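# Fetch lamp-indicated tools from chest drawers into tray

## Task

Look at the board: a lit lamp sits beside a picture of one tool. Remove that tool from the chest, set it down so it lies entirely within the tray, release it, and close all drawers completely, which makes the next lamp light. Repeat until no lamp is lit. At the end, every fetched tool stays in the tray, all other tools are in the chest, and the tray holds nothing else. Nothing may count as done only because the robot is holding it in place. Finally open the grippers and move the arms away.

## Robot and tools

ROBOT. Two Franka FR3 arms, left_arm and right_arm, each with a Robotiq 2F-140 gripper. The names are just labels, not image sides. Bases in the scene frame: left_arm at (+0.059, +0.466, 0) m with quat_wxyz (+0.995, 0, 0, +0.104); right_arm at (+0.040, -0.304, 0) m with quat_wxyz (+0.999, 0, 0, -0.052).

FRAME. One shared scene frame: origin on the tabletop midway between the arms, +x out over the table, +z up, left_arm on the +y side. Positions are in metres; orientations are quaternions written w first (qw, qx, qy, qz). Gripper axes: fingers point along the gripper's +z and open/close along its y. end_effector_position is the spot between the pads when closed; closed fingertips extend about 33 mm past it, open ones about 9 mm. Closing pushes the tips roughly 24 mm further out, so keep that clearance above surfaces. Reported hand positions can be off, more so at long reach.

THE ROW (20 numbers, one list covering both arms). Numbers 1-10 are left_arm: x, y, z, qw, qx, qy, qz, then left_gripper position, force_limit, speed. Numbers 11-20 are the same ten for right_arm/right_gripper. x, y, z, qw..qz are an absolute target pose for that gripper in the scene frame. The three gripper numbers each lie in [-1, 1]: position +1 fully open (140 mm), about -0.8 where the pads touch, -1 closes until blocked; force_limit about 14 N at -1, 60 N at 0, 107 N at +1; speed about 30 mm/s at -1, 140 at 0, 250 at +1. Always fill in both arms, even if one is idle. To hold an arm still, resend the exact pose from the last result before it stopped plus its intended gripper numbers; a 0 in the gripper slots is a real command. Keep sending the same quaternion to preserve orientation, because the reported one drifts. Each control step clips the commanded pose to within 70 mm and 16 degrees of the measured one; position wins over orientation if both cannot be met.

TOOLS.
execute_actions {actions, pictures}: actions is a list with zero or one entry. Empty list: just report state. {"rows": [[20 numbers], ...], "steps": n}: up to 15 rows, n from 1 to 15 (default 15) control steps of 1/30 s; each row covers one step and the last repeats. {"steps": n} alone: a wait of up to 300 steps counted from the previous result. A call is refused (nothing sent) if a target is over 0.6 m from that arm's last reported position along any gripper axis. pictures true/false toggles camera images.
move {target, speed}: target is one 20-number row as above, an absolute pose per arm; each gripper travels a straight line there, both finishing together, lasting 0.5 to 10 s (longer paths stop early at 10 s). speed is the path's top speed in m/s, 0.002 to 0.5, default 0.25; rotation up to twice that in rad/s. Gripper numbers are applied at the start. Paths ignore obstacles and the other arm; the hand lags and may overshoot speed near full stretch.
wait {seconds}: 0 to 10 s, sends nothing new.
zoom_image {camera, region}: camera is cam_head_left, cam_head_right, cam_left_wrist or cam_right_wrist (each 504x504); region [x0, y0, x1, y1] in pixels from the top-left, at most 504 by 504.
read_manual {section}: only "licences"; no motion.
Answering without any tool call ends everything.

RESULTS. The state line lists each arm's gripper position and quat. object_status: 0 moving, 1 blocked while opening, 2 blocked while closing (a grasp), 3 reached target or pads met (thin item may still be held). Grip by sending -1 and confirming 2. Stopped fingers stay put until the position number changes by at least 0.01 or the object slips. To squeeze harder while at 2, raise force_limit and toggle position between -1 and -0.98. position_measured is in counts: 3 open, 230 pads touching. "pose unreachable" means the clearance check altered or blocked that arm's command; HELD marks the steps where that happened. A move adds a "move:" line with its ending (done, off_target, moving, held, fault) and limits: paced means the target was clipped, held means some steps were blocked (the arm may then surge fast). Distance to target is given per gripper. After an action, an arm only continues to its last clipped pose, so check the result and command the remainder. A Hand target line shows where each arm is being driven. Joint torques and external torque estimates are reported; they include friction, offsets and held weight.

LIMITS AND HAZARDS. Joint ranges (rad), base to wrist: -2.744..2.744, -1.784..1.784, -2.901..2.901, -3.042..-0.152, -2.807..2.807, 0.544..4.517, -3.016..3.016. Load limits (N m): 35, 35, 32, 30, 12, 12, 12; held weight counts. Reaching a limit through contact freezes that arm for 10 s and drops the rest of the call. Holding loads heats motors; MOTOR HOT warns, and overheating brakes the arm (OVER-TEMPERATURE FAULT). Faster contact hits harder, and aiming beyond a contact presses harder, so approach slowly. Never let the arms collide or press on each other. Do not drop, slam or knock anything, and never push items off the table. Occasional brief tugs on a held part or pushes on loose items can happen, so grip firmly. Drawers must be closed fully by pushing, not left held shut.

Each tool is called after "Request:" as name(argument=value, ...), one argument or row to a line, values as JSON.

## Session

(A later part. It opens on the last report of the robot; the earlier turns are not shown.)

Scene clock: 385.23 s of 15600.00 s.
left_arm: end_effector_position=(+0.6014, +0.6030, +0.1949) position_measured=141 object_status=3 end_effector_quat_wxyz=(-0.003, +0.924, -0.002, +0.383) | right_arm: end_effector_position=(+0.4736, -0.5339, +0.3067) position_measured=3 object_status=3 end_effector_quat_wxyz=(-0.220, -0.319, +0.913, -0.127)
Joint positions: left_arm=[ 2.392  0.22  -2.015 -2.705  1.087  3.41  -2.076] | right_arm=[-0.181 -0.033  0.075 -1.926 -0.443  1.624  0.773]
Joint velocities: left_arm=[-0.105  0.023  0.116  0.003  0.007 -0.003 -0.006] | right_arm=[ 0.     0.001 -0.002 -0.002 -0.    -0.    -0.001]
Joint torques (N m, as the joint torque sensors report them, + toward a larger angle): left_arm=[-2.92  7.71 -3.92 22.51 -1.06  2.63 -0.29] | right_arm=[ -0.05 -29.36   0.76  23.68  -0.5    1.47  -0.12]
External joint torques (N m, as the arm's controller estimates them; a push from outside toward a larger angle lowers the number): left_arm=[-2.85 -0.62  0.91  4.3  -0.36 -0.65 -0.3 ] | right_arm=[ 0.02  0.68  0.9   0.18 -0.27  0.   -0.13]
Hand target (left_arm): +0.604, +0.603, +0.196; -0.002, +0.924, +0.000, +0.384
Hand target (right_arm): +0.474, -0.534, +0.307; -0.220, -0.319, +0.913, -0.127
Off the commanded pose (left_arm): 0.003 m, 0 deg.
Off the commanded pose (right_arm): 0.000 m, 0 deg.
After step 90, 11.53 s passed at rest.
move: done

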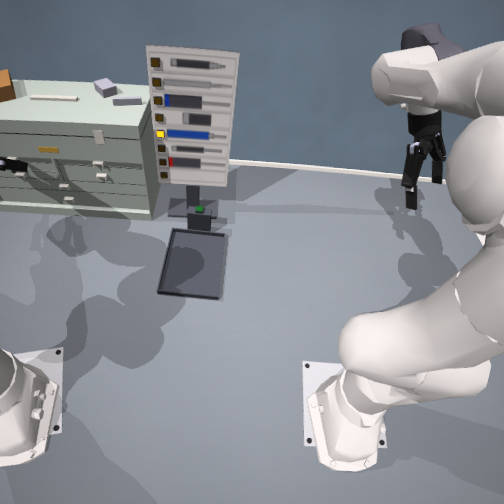

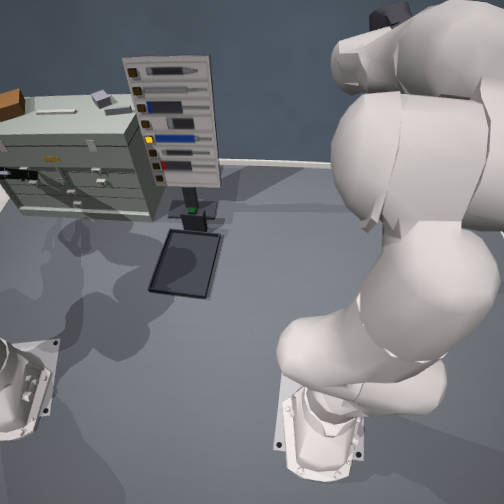

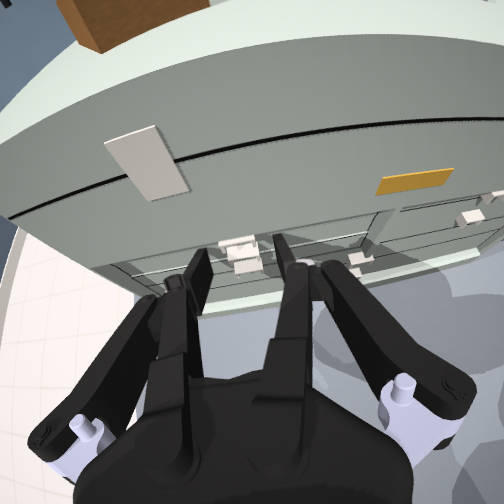

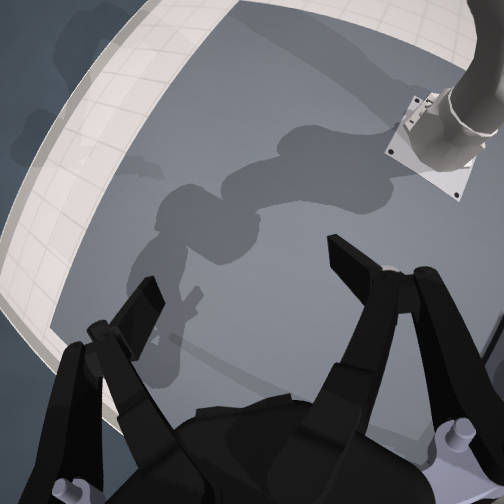

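Request:
move(
  target=[0.610,0.602,0.201,0,0.924,0,0.383,-0.1,0,0,0.4736,-0.5339,0.3067,-0.220,-0.319,0.913,-0.127,1,0,0],
  speed=0.02,
)

Request:
move(
  target=[0.610,0.602,0.201,0,0.924,0,0.383,-1,0,-0.5,0.4736,-0.5339,0.3067,-0.220,-0.319,0.913,-0.127,1,0,0],
  speed=0.02,
)

Request:
zoom_image(
  camera="cam_left_wrist",
  region=[150, 140, 350, 300],
)

Scene clock: 406.20 s of 15600.00 s.
left_arm: end_effector_position=(+0.6030, +0.6026, +0.1946) position_measured=141 object_status=3 end_effector_quat_wxyz=(+0.000, +0.926, +0.000, +0.379) | right_arm: end_effector_position=(+0.4736, -0.5339, +0.3067) position_measured=3 object_status=3 end_effector_quat_wxyz=(-0.220, -0.319, +0.913, -0.127)
Joint positions: left_arm=[ 2.318  0.253 -1.948 -2.695  1.094  3.369 -2.076] | right_arm=[-0.181 -0.033  0.075 -1.926 -0.443  1.624  0.773]
Joint velocities: left_arm=[-0.042  0.026  0.038  0.005  0.003 -0.03   0.007] | right_arm=[ 0.     0.001  0.    -0.001  0.001 -0.    -0.002]
Joint torques (N m, as the joint torque sensors report them, + toward a larger angle): left_arm=[-6.49  5.14 -6.75 27.91 -2.13  3.62 -0.25] | right_arm=[ -0.16 -29.99   1.1   23.52  -0.53   1.52  -0.17]
External joint torques (N m, as the arm's controller estimates them; a push from outside toward a larger angle lowers the number): left_arm=[-6.46 -1.07 -1.12  9.79 -1.51  0.35 -0.27] | right_arm=[-0.24  0.03  1.09 -0.01 -0.31  0.03 -0.18]
Hand target (left_arm): +0.610, +0.602, +0.201; -0.000, +0.924, -0.000, +0.383
Hand target (right_arm): +0.474, -0.534, +0.307; -0.220, -0.319, +0.913, -0.127
Off the commanded pose (left_arm): 0.009 m, 1 deg.
Off the commanded pose (right_arm): 0.000 m, 0 deg.
After step 90, 17.20 s passed at rest.
move: off_target (left_arm)

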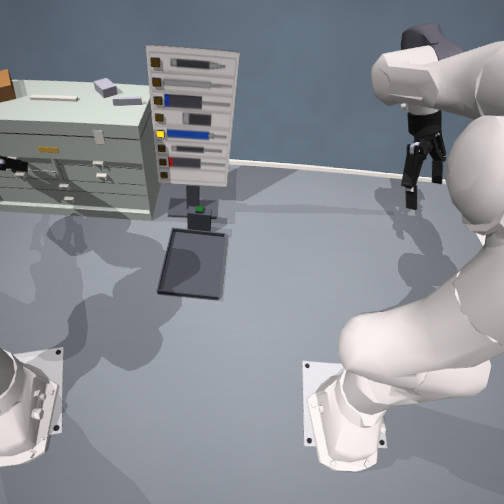

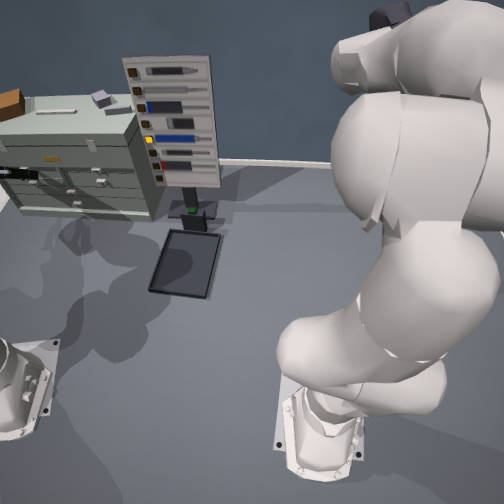

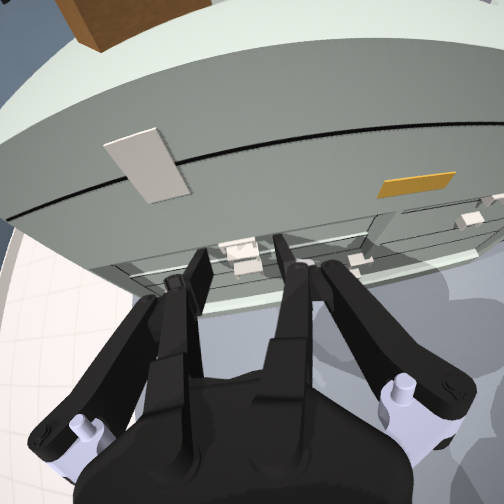

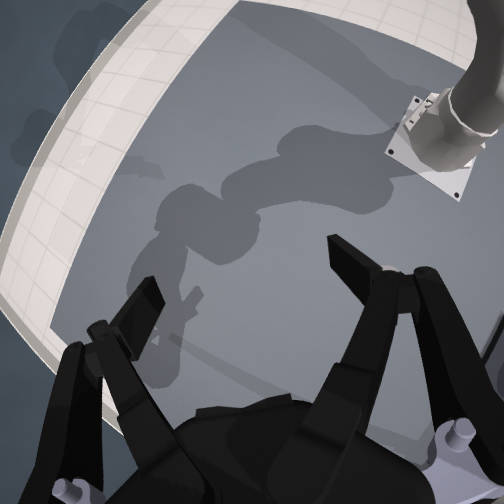

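Scene clock: 406.90 s of 15600.00 s.
left_arm: end_effector_position=(+0.6025, +0.6020, +0.1949) position_measured=193 object_status=2 end_effector_quat_wxyz=(+0.001, +0.925, -0.002, +0.379) | right_arm: end_effector_position=(+0.4736, -0.5339, +0.3067) position_measured=3 object_status=3 end_effector_quat_wxyz=(-0.220, -0.319, +0.913, -0.127)
Joint positions: left_arm=[ 2.314  0.258 -1.942 -2.695  1.101  3.367 -2.075] | right_arm=[-0.181 -0.033  0.075 -1.926 -0.443  1.624  0.773]
Joint velocities: left_arm=[-0.002  0.002  0.001 -0.001  0.    -0.003 -0.   ] | right_arm=[ 0.001  0.001 -0.001  0.     0.     0.     0.001]
Joint torques (N m, as the joint torque sensors report them, + toward a larger angle): left_arm=[-6.63  4.25 -6.51 29.26 -3.32  3.04 -0.38] | right_arm=[ -0.16 -29.74   0.63  23.64  -0.55   1.47  -0.13]
External joint torques (N m, as the arm's controller estimates them; a push from outside toward a larger angle lowers the number): left_arm=[-6.63 -1.91 -0.81 11.12 -2.69 -0.24 -0.39] | right_arm=[-0.24  0.47  0.62  0.02 -0.33 -0.03 -0.14]
Hand target (left_arm): +0.610, +0.602, +0.201; -0.000, +0.924, -0.000, +0.383
Hand target (right_arm): +0.474, -0.534, +0.307; -0.220, -0.319, +0.913, -0.127
Off the commanded pose (left_arm): 0.010 m, 1 deg.
Off the commanded pose (right_arm): 0.000 m, 0 deg.
move: off_target (left_arm)

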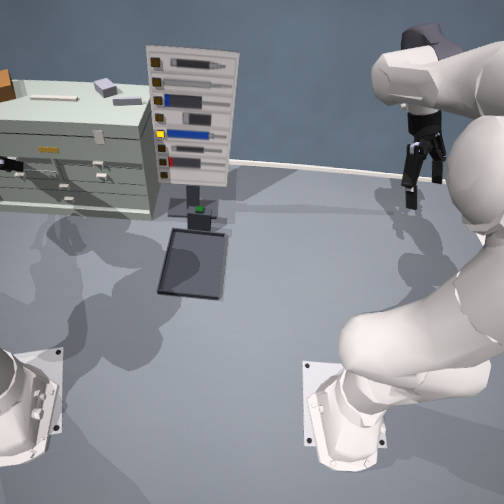

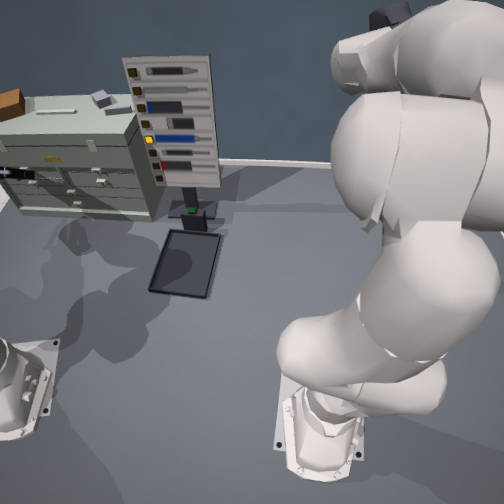

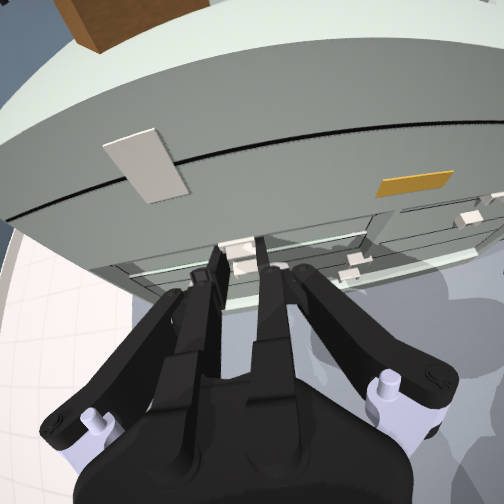

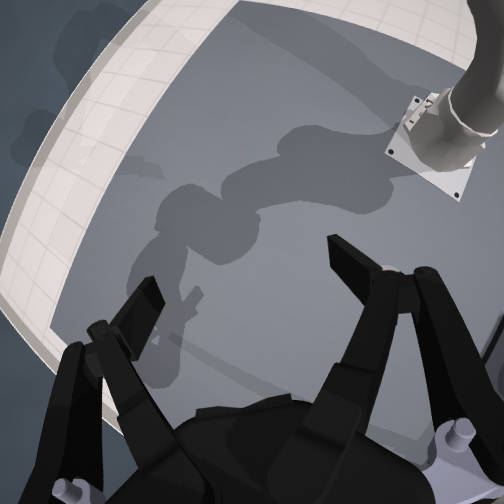

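Region (150, 140, 350, 300) of cam_left_wrist's 504x504 image, scaled by 2.520, with more detail than that image has; it fills the top 403 rows of this view, and the rest is white.

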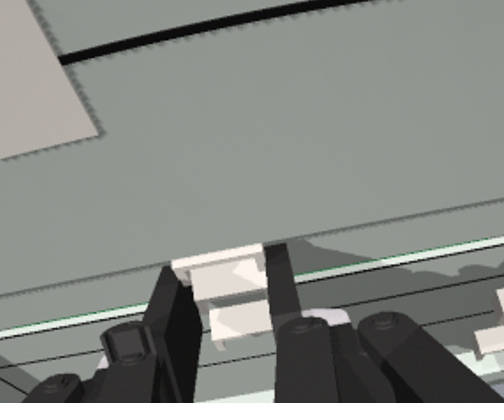

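Request:
move(
  target=[0.54,0.602,0.195,0,0.924,0,0.383,-1,0,-0.5,0.4736,-0.5339,0.3067,-0.220,-0.319,0.913,-0.127,1,0,0],
  speed=0.04,
)

Scene clock: 415.07 s of 15600.00 s.
left_arm: end_effector_position=(+0.5410, +0.6017, +0.1946) position_measured=193 object_status=2 end_effector_quat_wxyz=(+0.003, +0.924, +0.001, +0.382) | right_arm: end_effector_position=(+0.4736, -0.5339, +0.3067) position_measured=3 object_status=3 end_effector_quat_wxyz=(-0.220, -0.319, +0.913, -0.127)
Joint positions: left_arm=[ 2.674  0.408 -2.166 -2.866  1.176  3.346 -2.02 ] | right_arm=[-0.181 -0.033  0.075 -1.926 -0.443  1.624  0.773]
Joint velocities: left_arm=[ 0.013  0.003 -0.013 -0.003 -0.    -0.001  0.013] | right_arm=[-0.     0.     0.001  0.001 -0.001  0.001  0.002]
Joint torques (N m, as the joint torque sensors report them, + toward a larger angle): left_arm=[ 1.6   9.63 -7.77 15.78 -0.33  3.46 -0.17] | right_arm=[ -0.21 -29.67   0.98  23.94  -0.53   1.46  -0.11]
External joint torques (N m, as the arm's controller estimates them; a push from outside toward a larger angle lowers the number): left_arm=[ 1.67  2.64 -1.17 -1.38  0.14  0.11 -0.2 ] | right_arm=[-0.29  0.28  0.97  0.44 -0.31 -0.03 -0.11]
Hand target (left_arm): +0.540, +0.600, +0.195; +0.004, +0.924, +0.000, +0.383
Hand target (right_arm): +0.474, -0.534, +0.307; -0.220, -0.319, +0.913, -0.127
Off the commanded pose (left_arm): 0.001 m, 0 deg.
Off the commanded pose (right_arm): 0.000 m, 0 deg.
After step 90, 3.30 s passed at rest.
move: done

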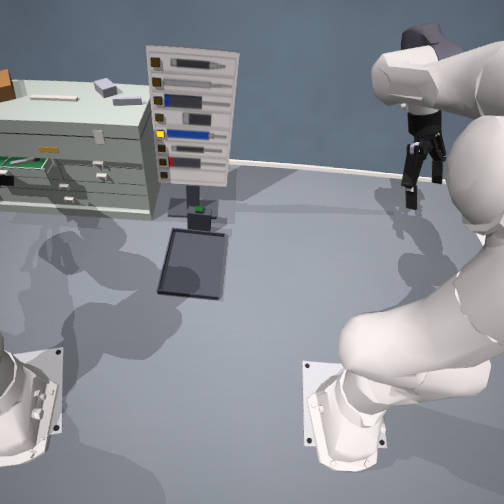

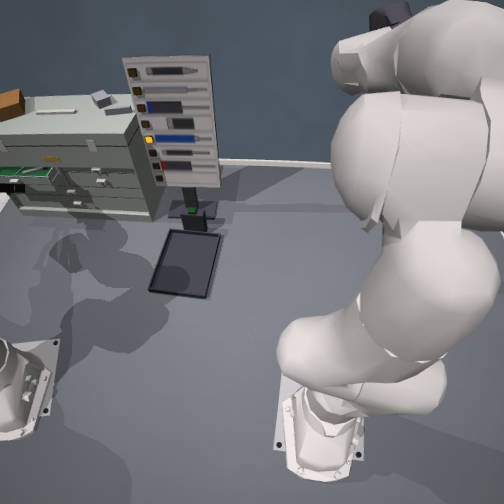

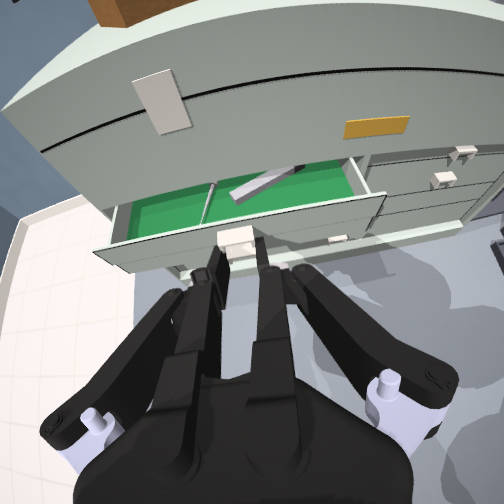

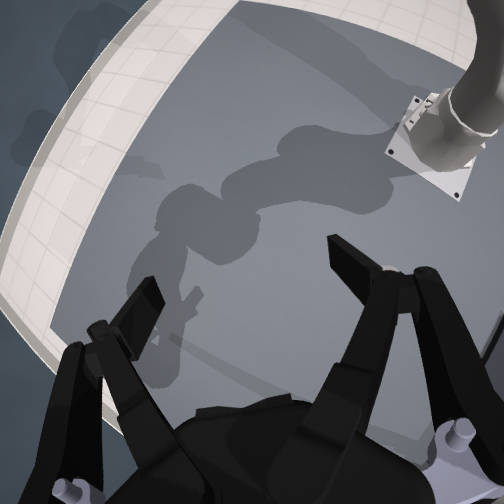

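Request:
zoom_image(
  camera="cam_left_wrist",
  region=[80, 140, 400, 300],
)

Request:
zoom_image(
  camera="cam_head_right",
  region=[0, 140, 100, 220],
)

Region (80, 140, 400, 300) of cam_left_wrist's 504x504 image, scaled by 1.575, with more detail than that image has.

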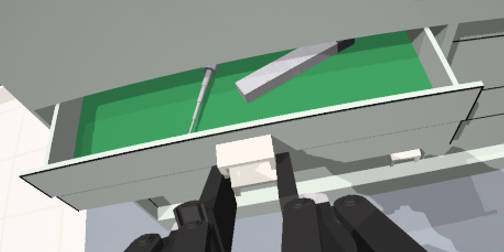

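Region (0, 140, 100, 220) of cam_head_right's 504x504 image, scaled by 5.040, with more detail than that image has; it fills the top 403 rows of this view, and the rest is white.

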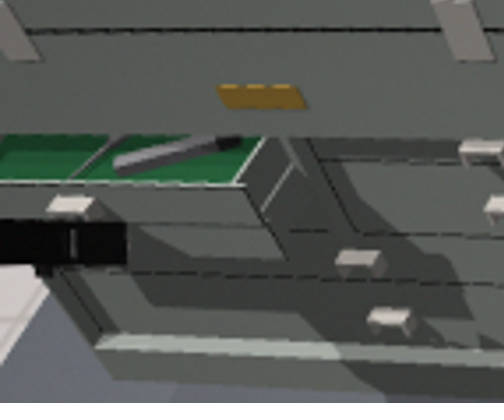

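Request:
move(
  target=[0.535,0.602,0.197,0,0.924,0,0.383,-0.1,0,0,0.4736,-0.5339,0.3067,-0.220,-0.319,0.913,-0.127,1,0,0],
  speed=0.02,
)

Request:
move(
  target=[0.546,0.602,0.19,0,0.991,0,0.131,-0.1,0,0,0.4736,-0.5339,0.3067,-0.220,-0.319,0.913,-0.127,1,0,0],
  speed=0.08,
)

Request:
zoom_image(
  camera="cam_left_wrist",
  region=[150, 160, 350, 320],
)

Scene clock: 440.43 s of 15600.00 s.
left_arm: end_effector_position=(+0.5365, +0.6018, +0.1983) position_measured=141 object_status=3 end_effector_quat_wxyz=(+0.002, +0.923, +0.002, +0.385) | right_arm: end_effector_position=(+0.4736, -0.5339, +0.3067) position_measured=3 object_status=3 end_effector_quat_wxyz=(-0.220, -0.319, +0.913, -0.127)
Joint positions: left_arm=[ 2.694  0.44  -2.174 -2.879  1.187  3.33  -2.018] | right_arm=[-0.181 -0.033  0.075 -1.926 -0.443  1.624  0.773]
Joint velocities: left_arm=[-0.001  0.006  0.    -0.003  0.009 -0.013 -0.001] | right_arm=[-0.    -0.002 -0.     0.001 -0.001  0.001 -0.001]
Joint torques (N m, as the joint torque sensors report them, + toward a larger angle): left_arm=[ 1.59  7.37 -7.03 16.87  0.04  2.91  0.16] | right_arm=[ -0.45 -29.98   0.88  23.77  -0.54   1.47  -0.13]
External joint torques (N m, as the arm's controller estimates them; a push from outside toward a larger angle lowers the number): left_arm=[ 1.62  0.91 -0.13 -0.25  0.48 -0.43  0.14] | right_arm=[-0.46  0.35  0.95  0.05 -0.31 -0.03 -0.14]
Hand target (left_arm): +0.535, +0.602, +0.197; +0.001, +0.924, -0.000, +0.383
Hand target (right_arm): +0.474, -0.534, +0.307; -0.220, -0.319, +0.913, -0.127
Off the commanded pose (left_arm): 0.002 m, 0 deg.
Off the commanded pose (right_arm): 0.000 m, 0 deg.
After step 90, 21.67 s passed at rest.
move: done

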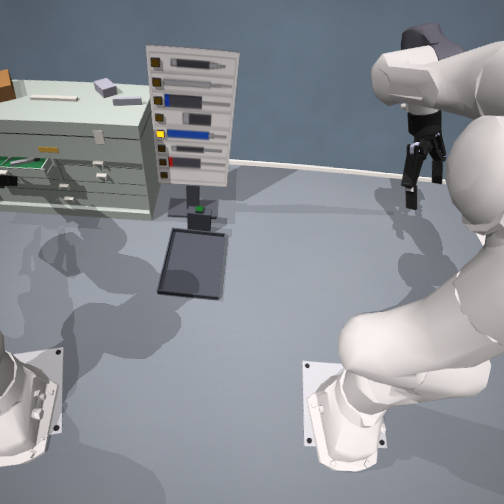

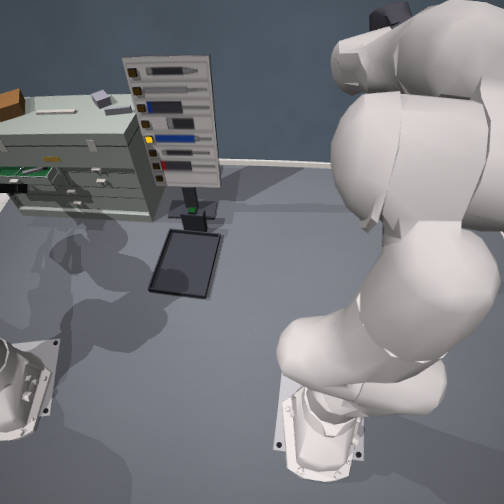

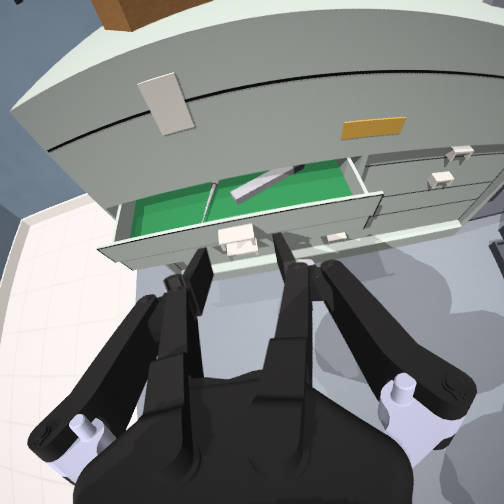

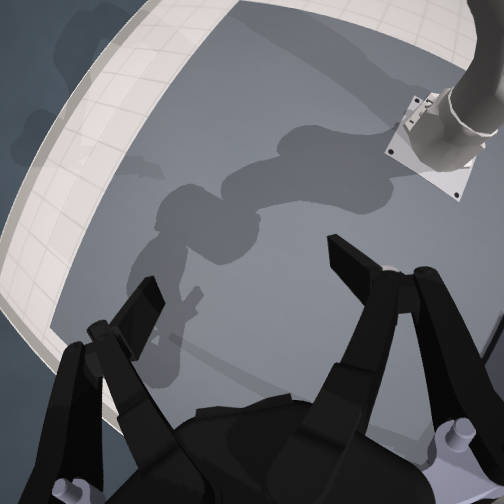

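Scene clock: 444.23 s of 15600.00 s.
left_arm: end_effector_position=(+0.5423, +0.5988, +0.1904) position_measured=141 object_status=3 end_effector_quat_wxyz=(-0.004, +0.992, -0.002, +0.129) | right_arm: end_effector_position=(+0.4736, -0.5339, +0.3067) position_measured=3 object_status=3 end_effector_quat_wxyz=(-0.220, -0.319, +0.913, -0.127)
Joint positions: left_arm=[ 2.102  0.624 -2.035 -2.508  0.72   2.346 -1.786] | right_arm=[-0.181 -0.033  0.075 -1.926 -0.443  1.624  0.773]
Joint velocities: left_arm=[-0.003 -0.     0.002  0.001  0.    -0.013  0.008] | right_arm=[ 0.    -0.001 -0.001 -0.001 -0.    -0.    -0.001]
Joint torques (N m, as the joint torque sensors report them, + toward a larger angle): left_arm=[ -1.73  -1.39 -12.65  22.63   0.36   2.73   0.21] | right_arm=[ -0.23 -29.89   0.82  23.36  -0.5    1.42  -0.17]
External joint torques (N m, as the arm's controller estimates them; a push from outside toward a larger angle lowers the number): left_arm=[-1.75  0.03  1.91  2.34 -0.41 -0.31  0.21] | right_arm=[-0.2   0.32  0.92 -0.24 -0.27 -0.06 -0.18]
Hand target (left_arm): +0.542, +0.599, +0.190; -0.004, +0.992, -0.005, +0.127
Hand target (right_arm): +0.474, -0.534, +0.307; -0.220, -0.319, +0.913, -0.127
Off the commanded pose (left_arm): 0.005 m, 1 deg.
Off the commanded pose (right_arm): 0.000 m, 0 deg.
move: off_target (left_arm)

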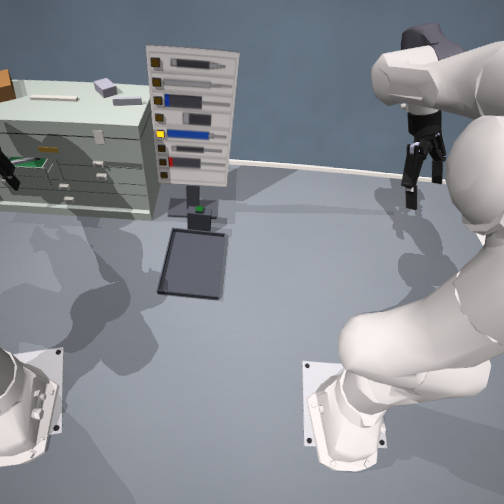

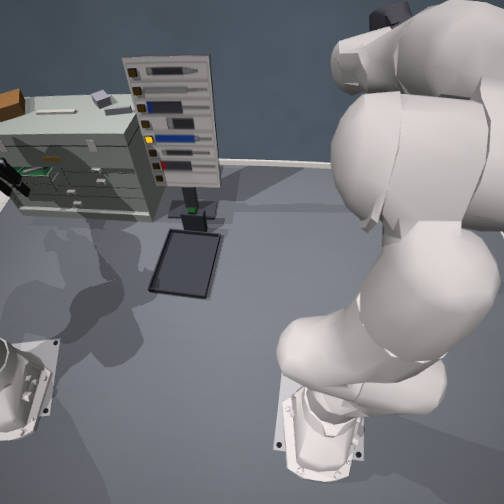

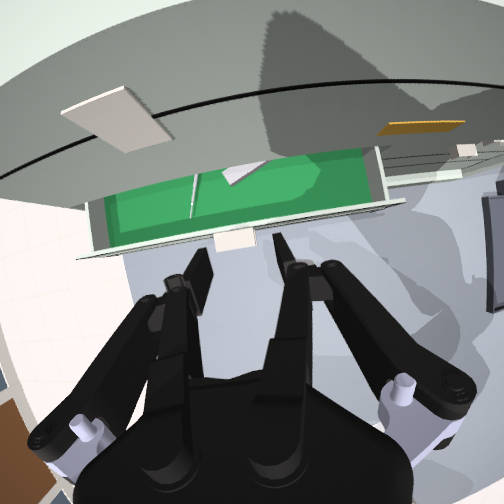

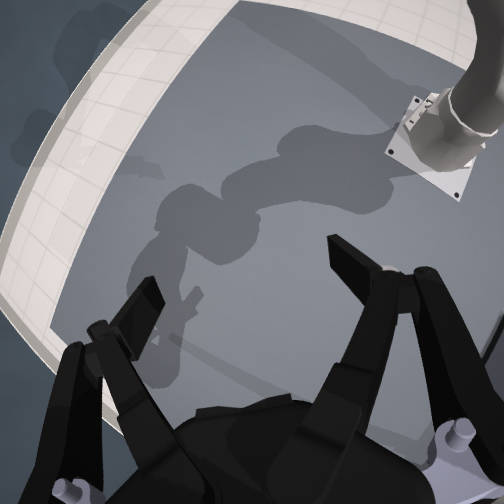

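Region (150, 160, 350, 320) of cam_left_wrist's 504x504 image, scaled by 2.520, with more detail than that image has; it fills the top 403 rows of this view, and the rest is white.

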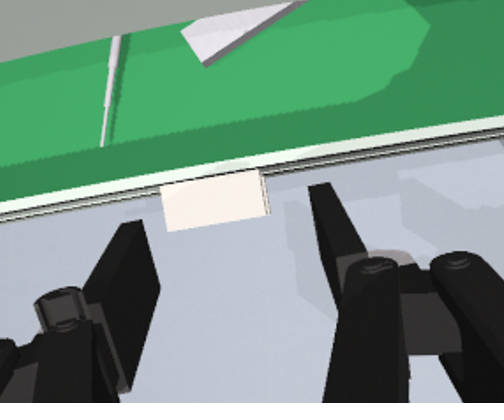

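Request:
move(
  target=[0.547,0.603,0.19,0,0.994,0,0.105,-0.1,0,0,0.4736,-0.5339,0.3067,-0.220,-0.319,0.913,-0.127,1,0,0],
  speed=0.02,
)

Request:
move(
  target=[0.547,0.603,0.19,0,0.994,0,0.105,-1,0,-0.5,0.4736,-0.5339,0.3067,-0.220,-0.319,0.913,-0.127,1,0,0],
  speed=0.02,
)

Request:
move(
  target=[0.46,0.603,0.19,0,0.994,0,0.105,-1,0,-0.5,0.4736,-0.5339,0.3067,-0.220,-0.319,0.913,-0.127,1,0,0],
  speed=0.05,
)

Scene clock: 463.30 s of 15600.00 s.
left_arm: end_effector_position=(+0.5476, +0.6031, +0.1911) position_measured=141 object_status=3 end_effector_quat_wxyz=(-0.001, +0.994, +0.002, +0.108) | right_arm: end_effector_position=(+0.4736, -0.5339, +0.3067) position_measured=3 object_status=3 end_effector_quat_wxyz=(-0.220, -0.319, +0.913, -0.127)
Joint positions: left_arm=[ 2.034  0.598 -1.987 -2.445  0.679  2.293 -1.766] | right_arm=[-0.181 -0.033  0.075 -1.926 -0.443  1.624  0.773]
Joint velocities: left_arm=[-0.01  -0.001  0.007  0.006  0.    -0.017  0.005] | right_arm=[ 0.002 -0.    -0.     0.    -0.002 -0.    -0.   ]
Joint torques (N m, as the joint torque sensors report them, + toward a larger angle): left_arm=[ -2.23  -2.9  -13.63  21.64   0.25   2.58   0.26] | right_arm=[ -0.6  -29.83   0.99  23.46  -0.59   1.45  -0.14]
External joint torques (N m, as the arm's controller estimates them; a push from outside toward a larger angle lowers the number): left_arm=[-2.19 -0.56  1.2   1.21 -0.53 -0.4   0.25] | right_arm=[-0.61  0.38  1.05 -0.17 -0.36 -0.05 -0.15]
Hand target (left_arm): +0.547, +0.603, +0.191; -0.001, +0.994, -0.000, +0.105
Hand target (right_arm): +0.474, -0.534, +0.307; -0.220, -0.319, +0.913, -0.127
Off the commanded pose (left_arm): 0.001 m, 0 deg.
Off the commanded pose (right_arm): 0.000 m, 0 deg.
After step 90, 14.63 s passed at rest.
move: done

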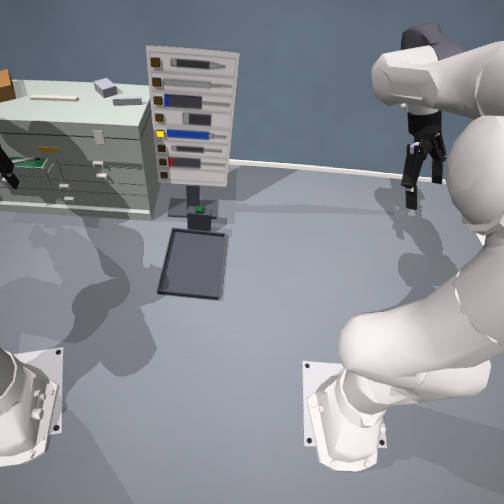

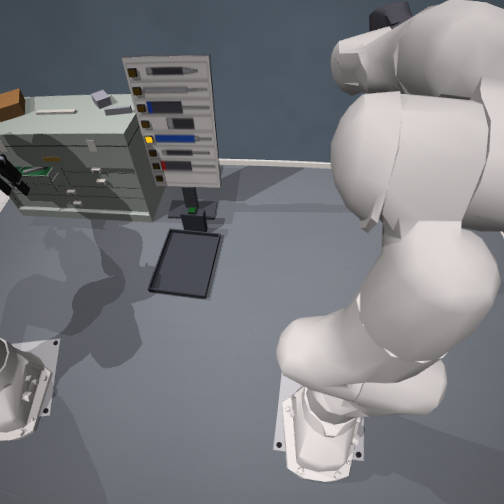

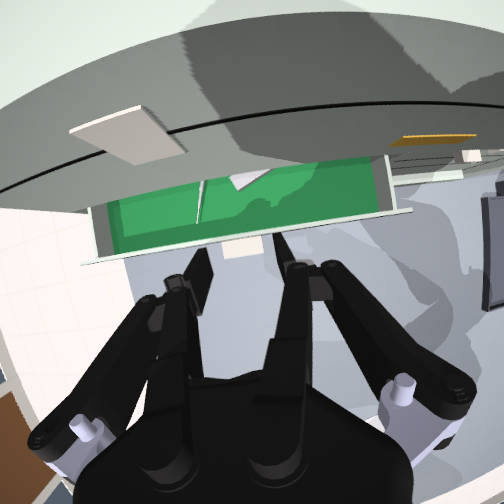

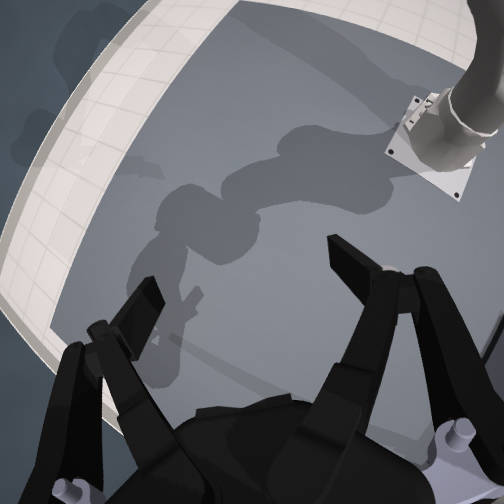

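Scene clock: 464.00 s of 15600.00 s.
left_arm: end_effector_position=(+0.5488, +0.5982, +0.1917) position_measured=192 object_status=2 end_effector_quat_wxyz=(+0.002, +0.994, -0.002, +0.108) | right_arm: end_effector_position=(+0.4736, -0.5339, +0.3067) position_measured=3 object_status=3 end_effector_quat_wxyz=(-0.220, -0.319, +0.913, -0.127)
Joint positions: left_arm=[ 2.027  0.599 -1.989 -2.445  0.674  2.293 -1.763] | right_arm=[-0.181 -0.033  0.075 -1.926 -0.443  1.624  0.773]
Joint velocities: left_arm=[-0.001 -0.001  0.001 -0.001 -0.002 -0.001  0.004] | right_arm=[ 0.001 -0.001  0.    -0.001 -0.    -0.001  0.001]
Joint torques (N m, as the joint torque sensors report them, + toward a larger angle): left_arm=[  1.31  -4.35 -10.61  22.35   1.36   2.4    0.13] | right_arm=[ -0.15 -29.61   0.5   23.36  -0.53   1.46  -0.12]
External joint torques (N m, as the arm's controller estimates them; a push from outside toward a larger angle lowers the number): left_arm=[ 1.4  -1.97  4.23  2.01  0.58 -0.56  0.13] | right_arm=[-0.18  0.67  0.55 -0.31 -0.3  -0.04 -0.12]
Hand target (left_arm): +0.547, +0.603, +0.190; -0.000, +0.994, +0.000, +0.105
Hand target (right_arm): +0.474, -0.534, +0.307; -0.220, -0.319, +0.913, -0.127
Off the commanded pose (left_arm): 0.005 m, 0 deg.
Off the commanded pose (right_arm): 0.000 m, 0 deg.
move: off_target (left_arm)

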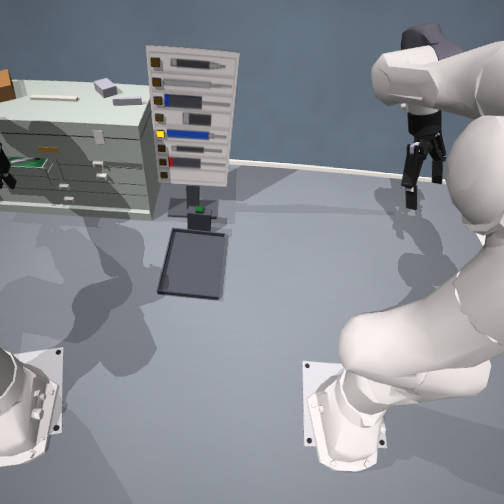

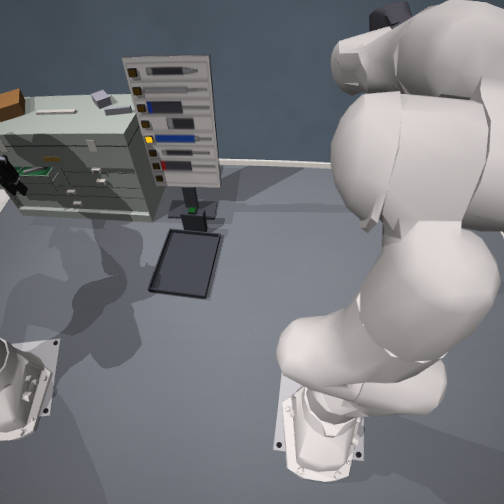

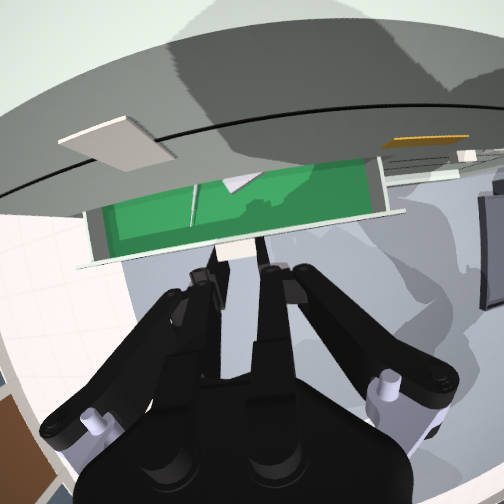

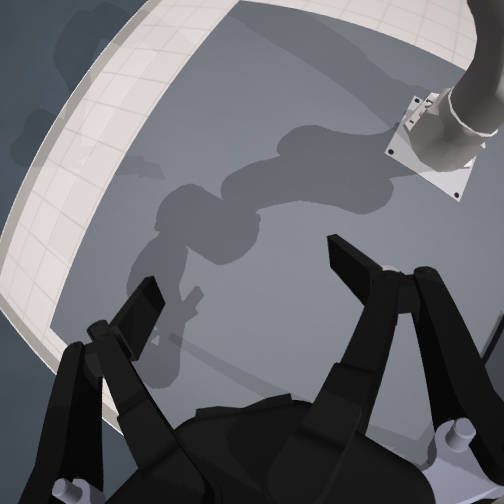

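Scene clock: 466.10 s of 15600.00 s.
left_arm: end_effector_position=(+0.4639, +0.5991, +0.1917) position_measured=192 object_status=2 end_effector_quat_wxyz=(+0.005, +0.994, -0.001, +0.109) | right_arm: end_effector_position=(+0.4736, -0.5339, +0.3067) position_measured=3 object_status=3 end_effector_quat_wxyz=(-0.220, -0.319, +0.913, -0.127)
Joint positions: left_arm=[ 2.341  0.823 -2.199 -2.668  0.741  2.208 -1.761] | right_arm=[-0.181 -0.033  0.075 -1.926 -0.443  1.624  0.773]
Joint velocities: left_arm=[ 0.007  0.    -0.006 -0.004 -0.002 -0.003  0.004] | right_arm=[-0.     0.    -0.001  0.001  0.001 -0.001 -0.001]
Joint torques (N m, as the joint torque sensors report them, + toward a larger angle): left_arm=[  2.26  -1.83 -15.04  18.56   1.22   1.89  -0.07] | right_arm=[ -0.58 -29.58   0.63  23.69  -0.53   1.44  -0.08]
External joint torques (N m, as the arm's controller estimates them; a push from outside toward a larger angle lowers the number): left_arm=[ 2.24  0.37 -0.21 -1.01  0.4  -1.08 -0.08] | right_arm=[-0.61  0.7   0.67  0.01 -0.31 -0.06 -0.09]
Hand target (left_arm): +0.461, +0.601, +0.190; +0.003, +0.994, -0.002, +0.105
Hand target (right_arm): +0.474, -0.534, +0.307; -0.220, -0.319, +0.913, -0.127
Off the commanded pose (left_arm): 0.006 m, 1 deg.
Off the commanded pose (right_arm): 0.000 m, 0 deg.
move: off_target (left_arm)

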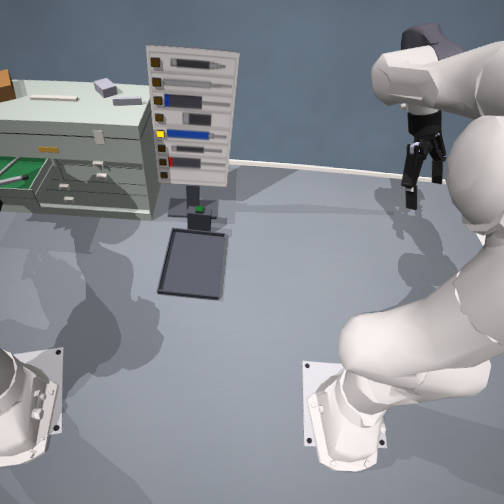

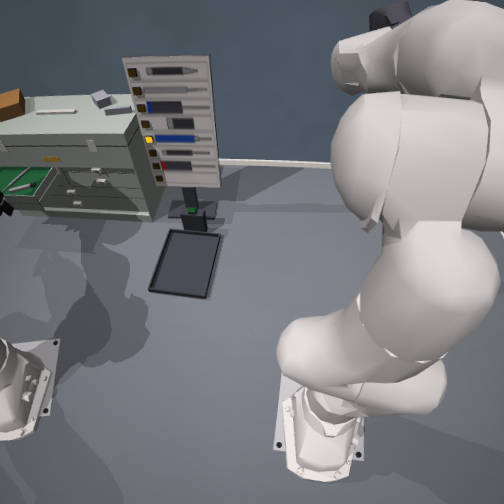

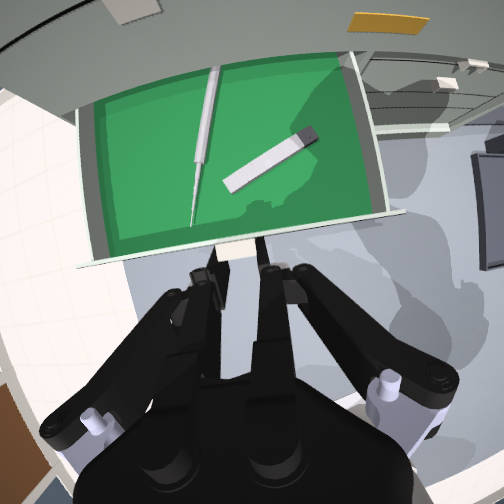

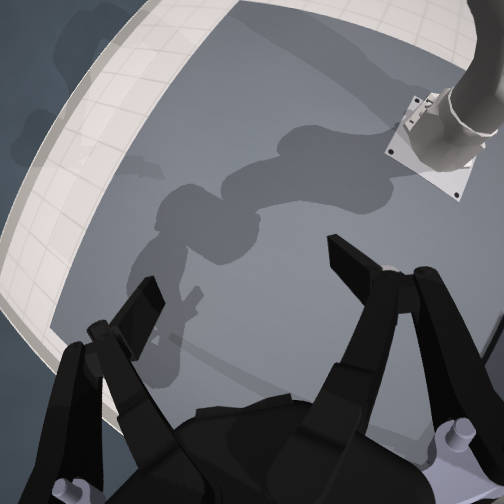

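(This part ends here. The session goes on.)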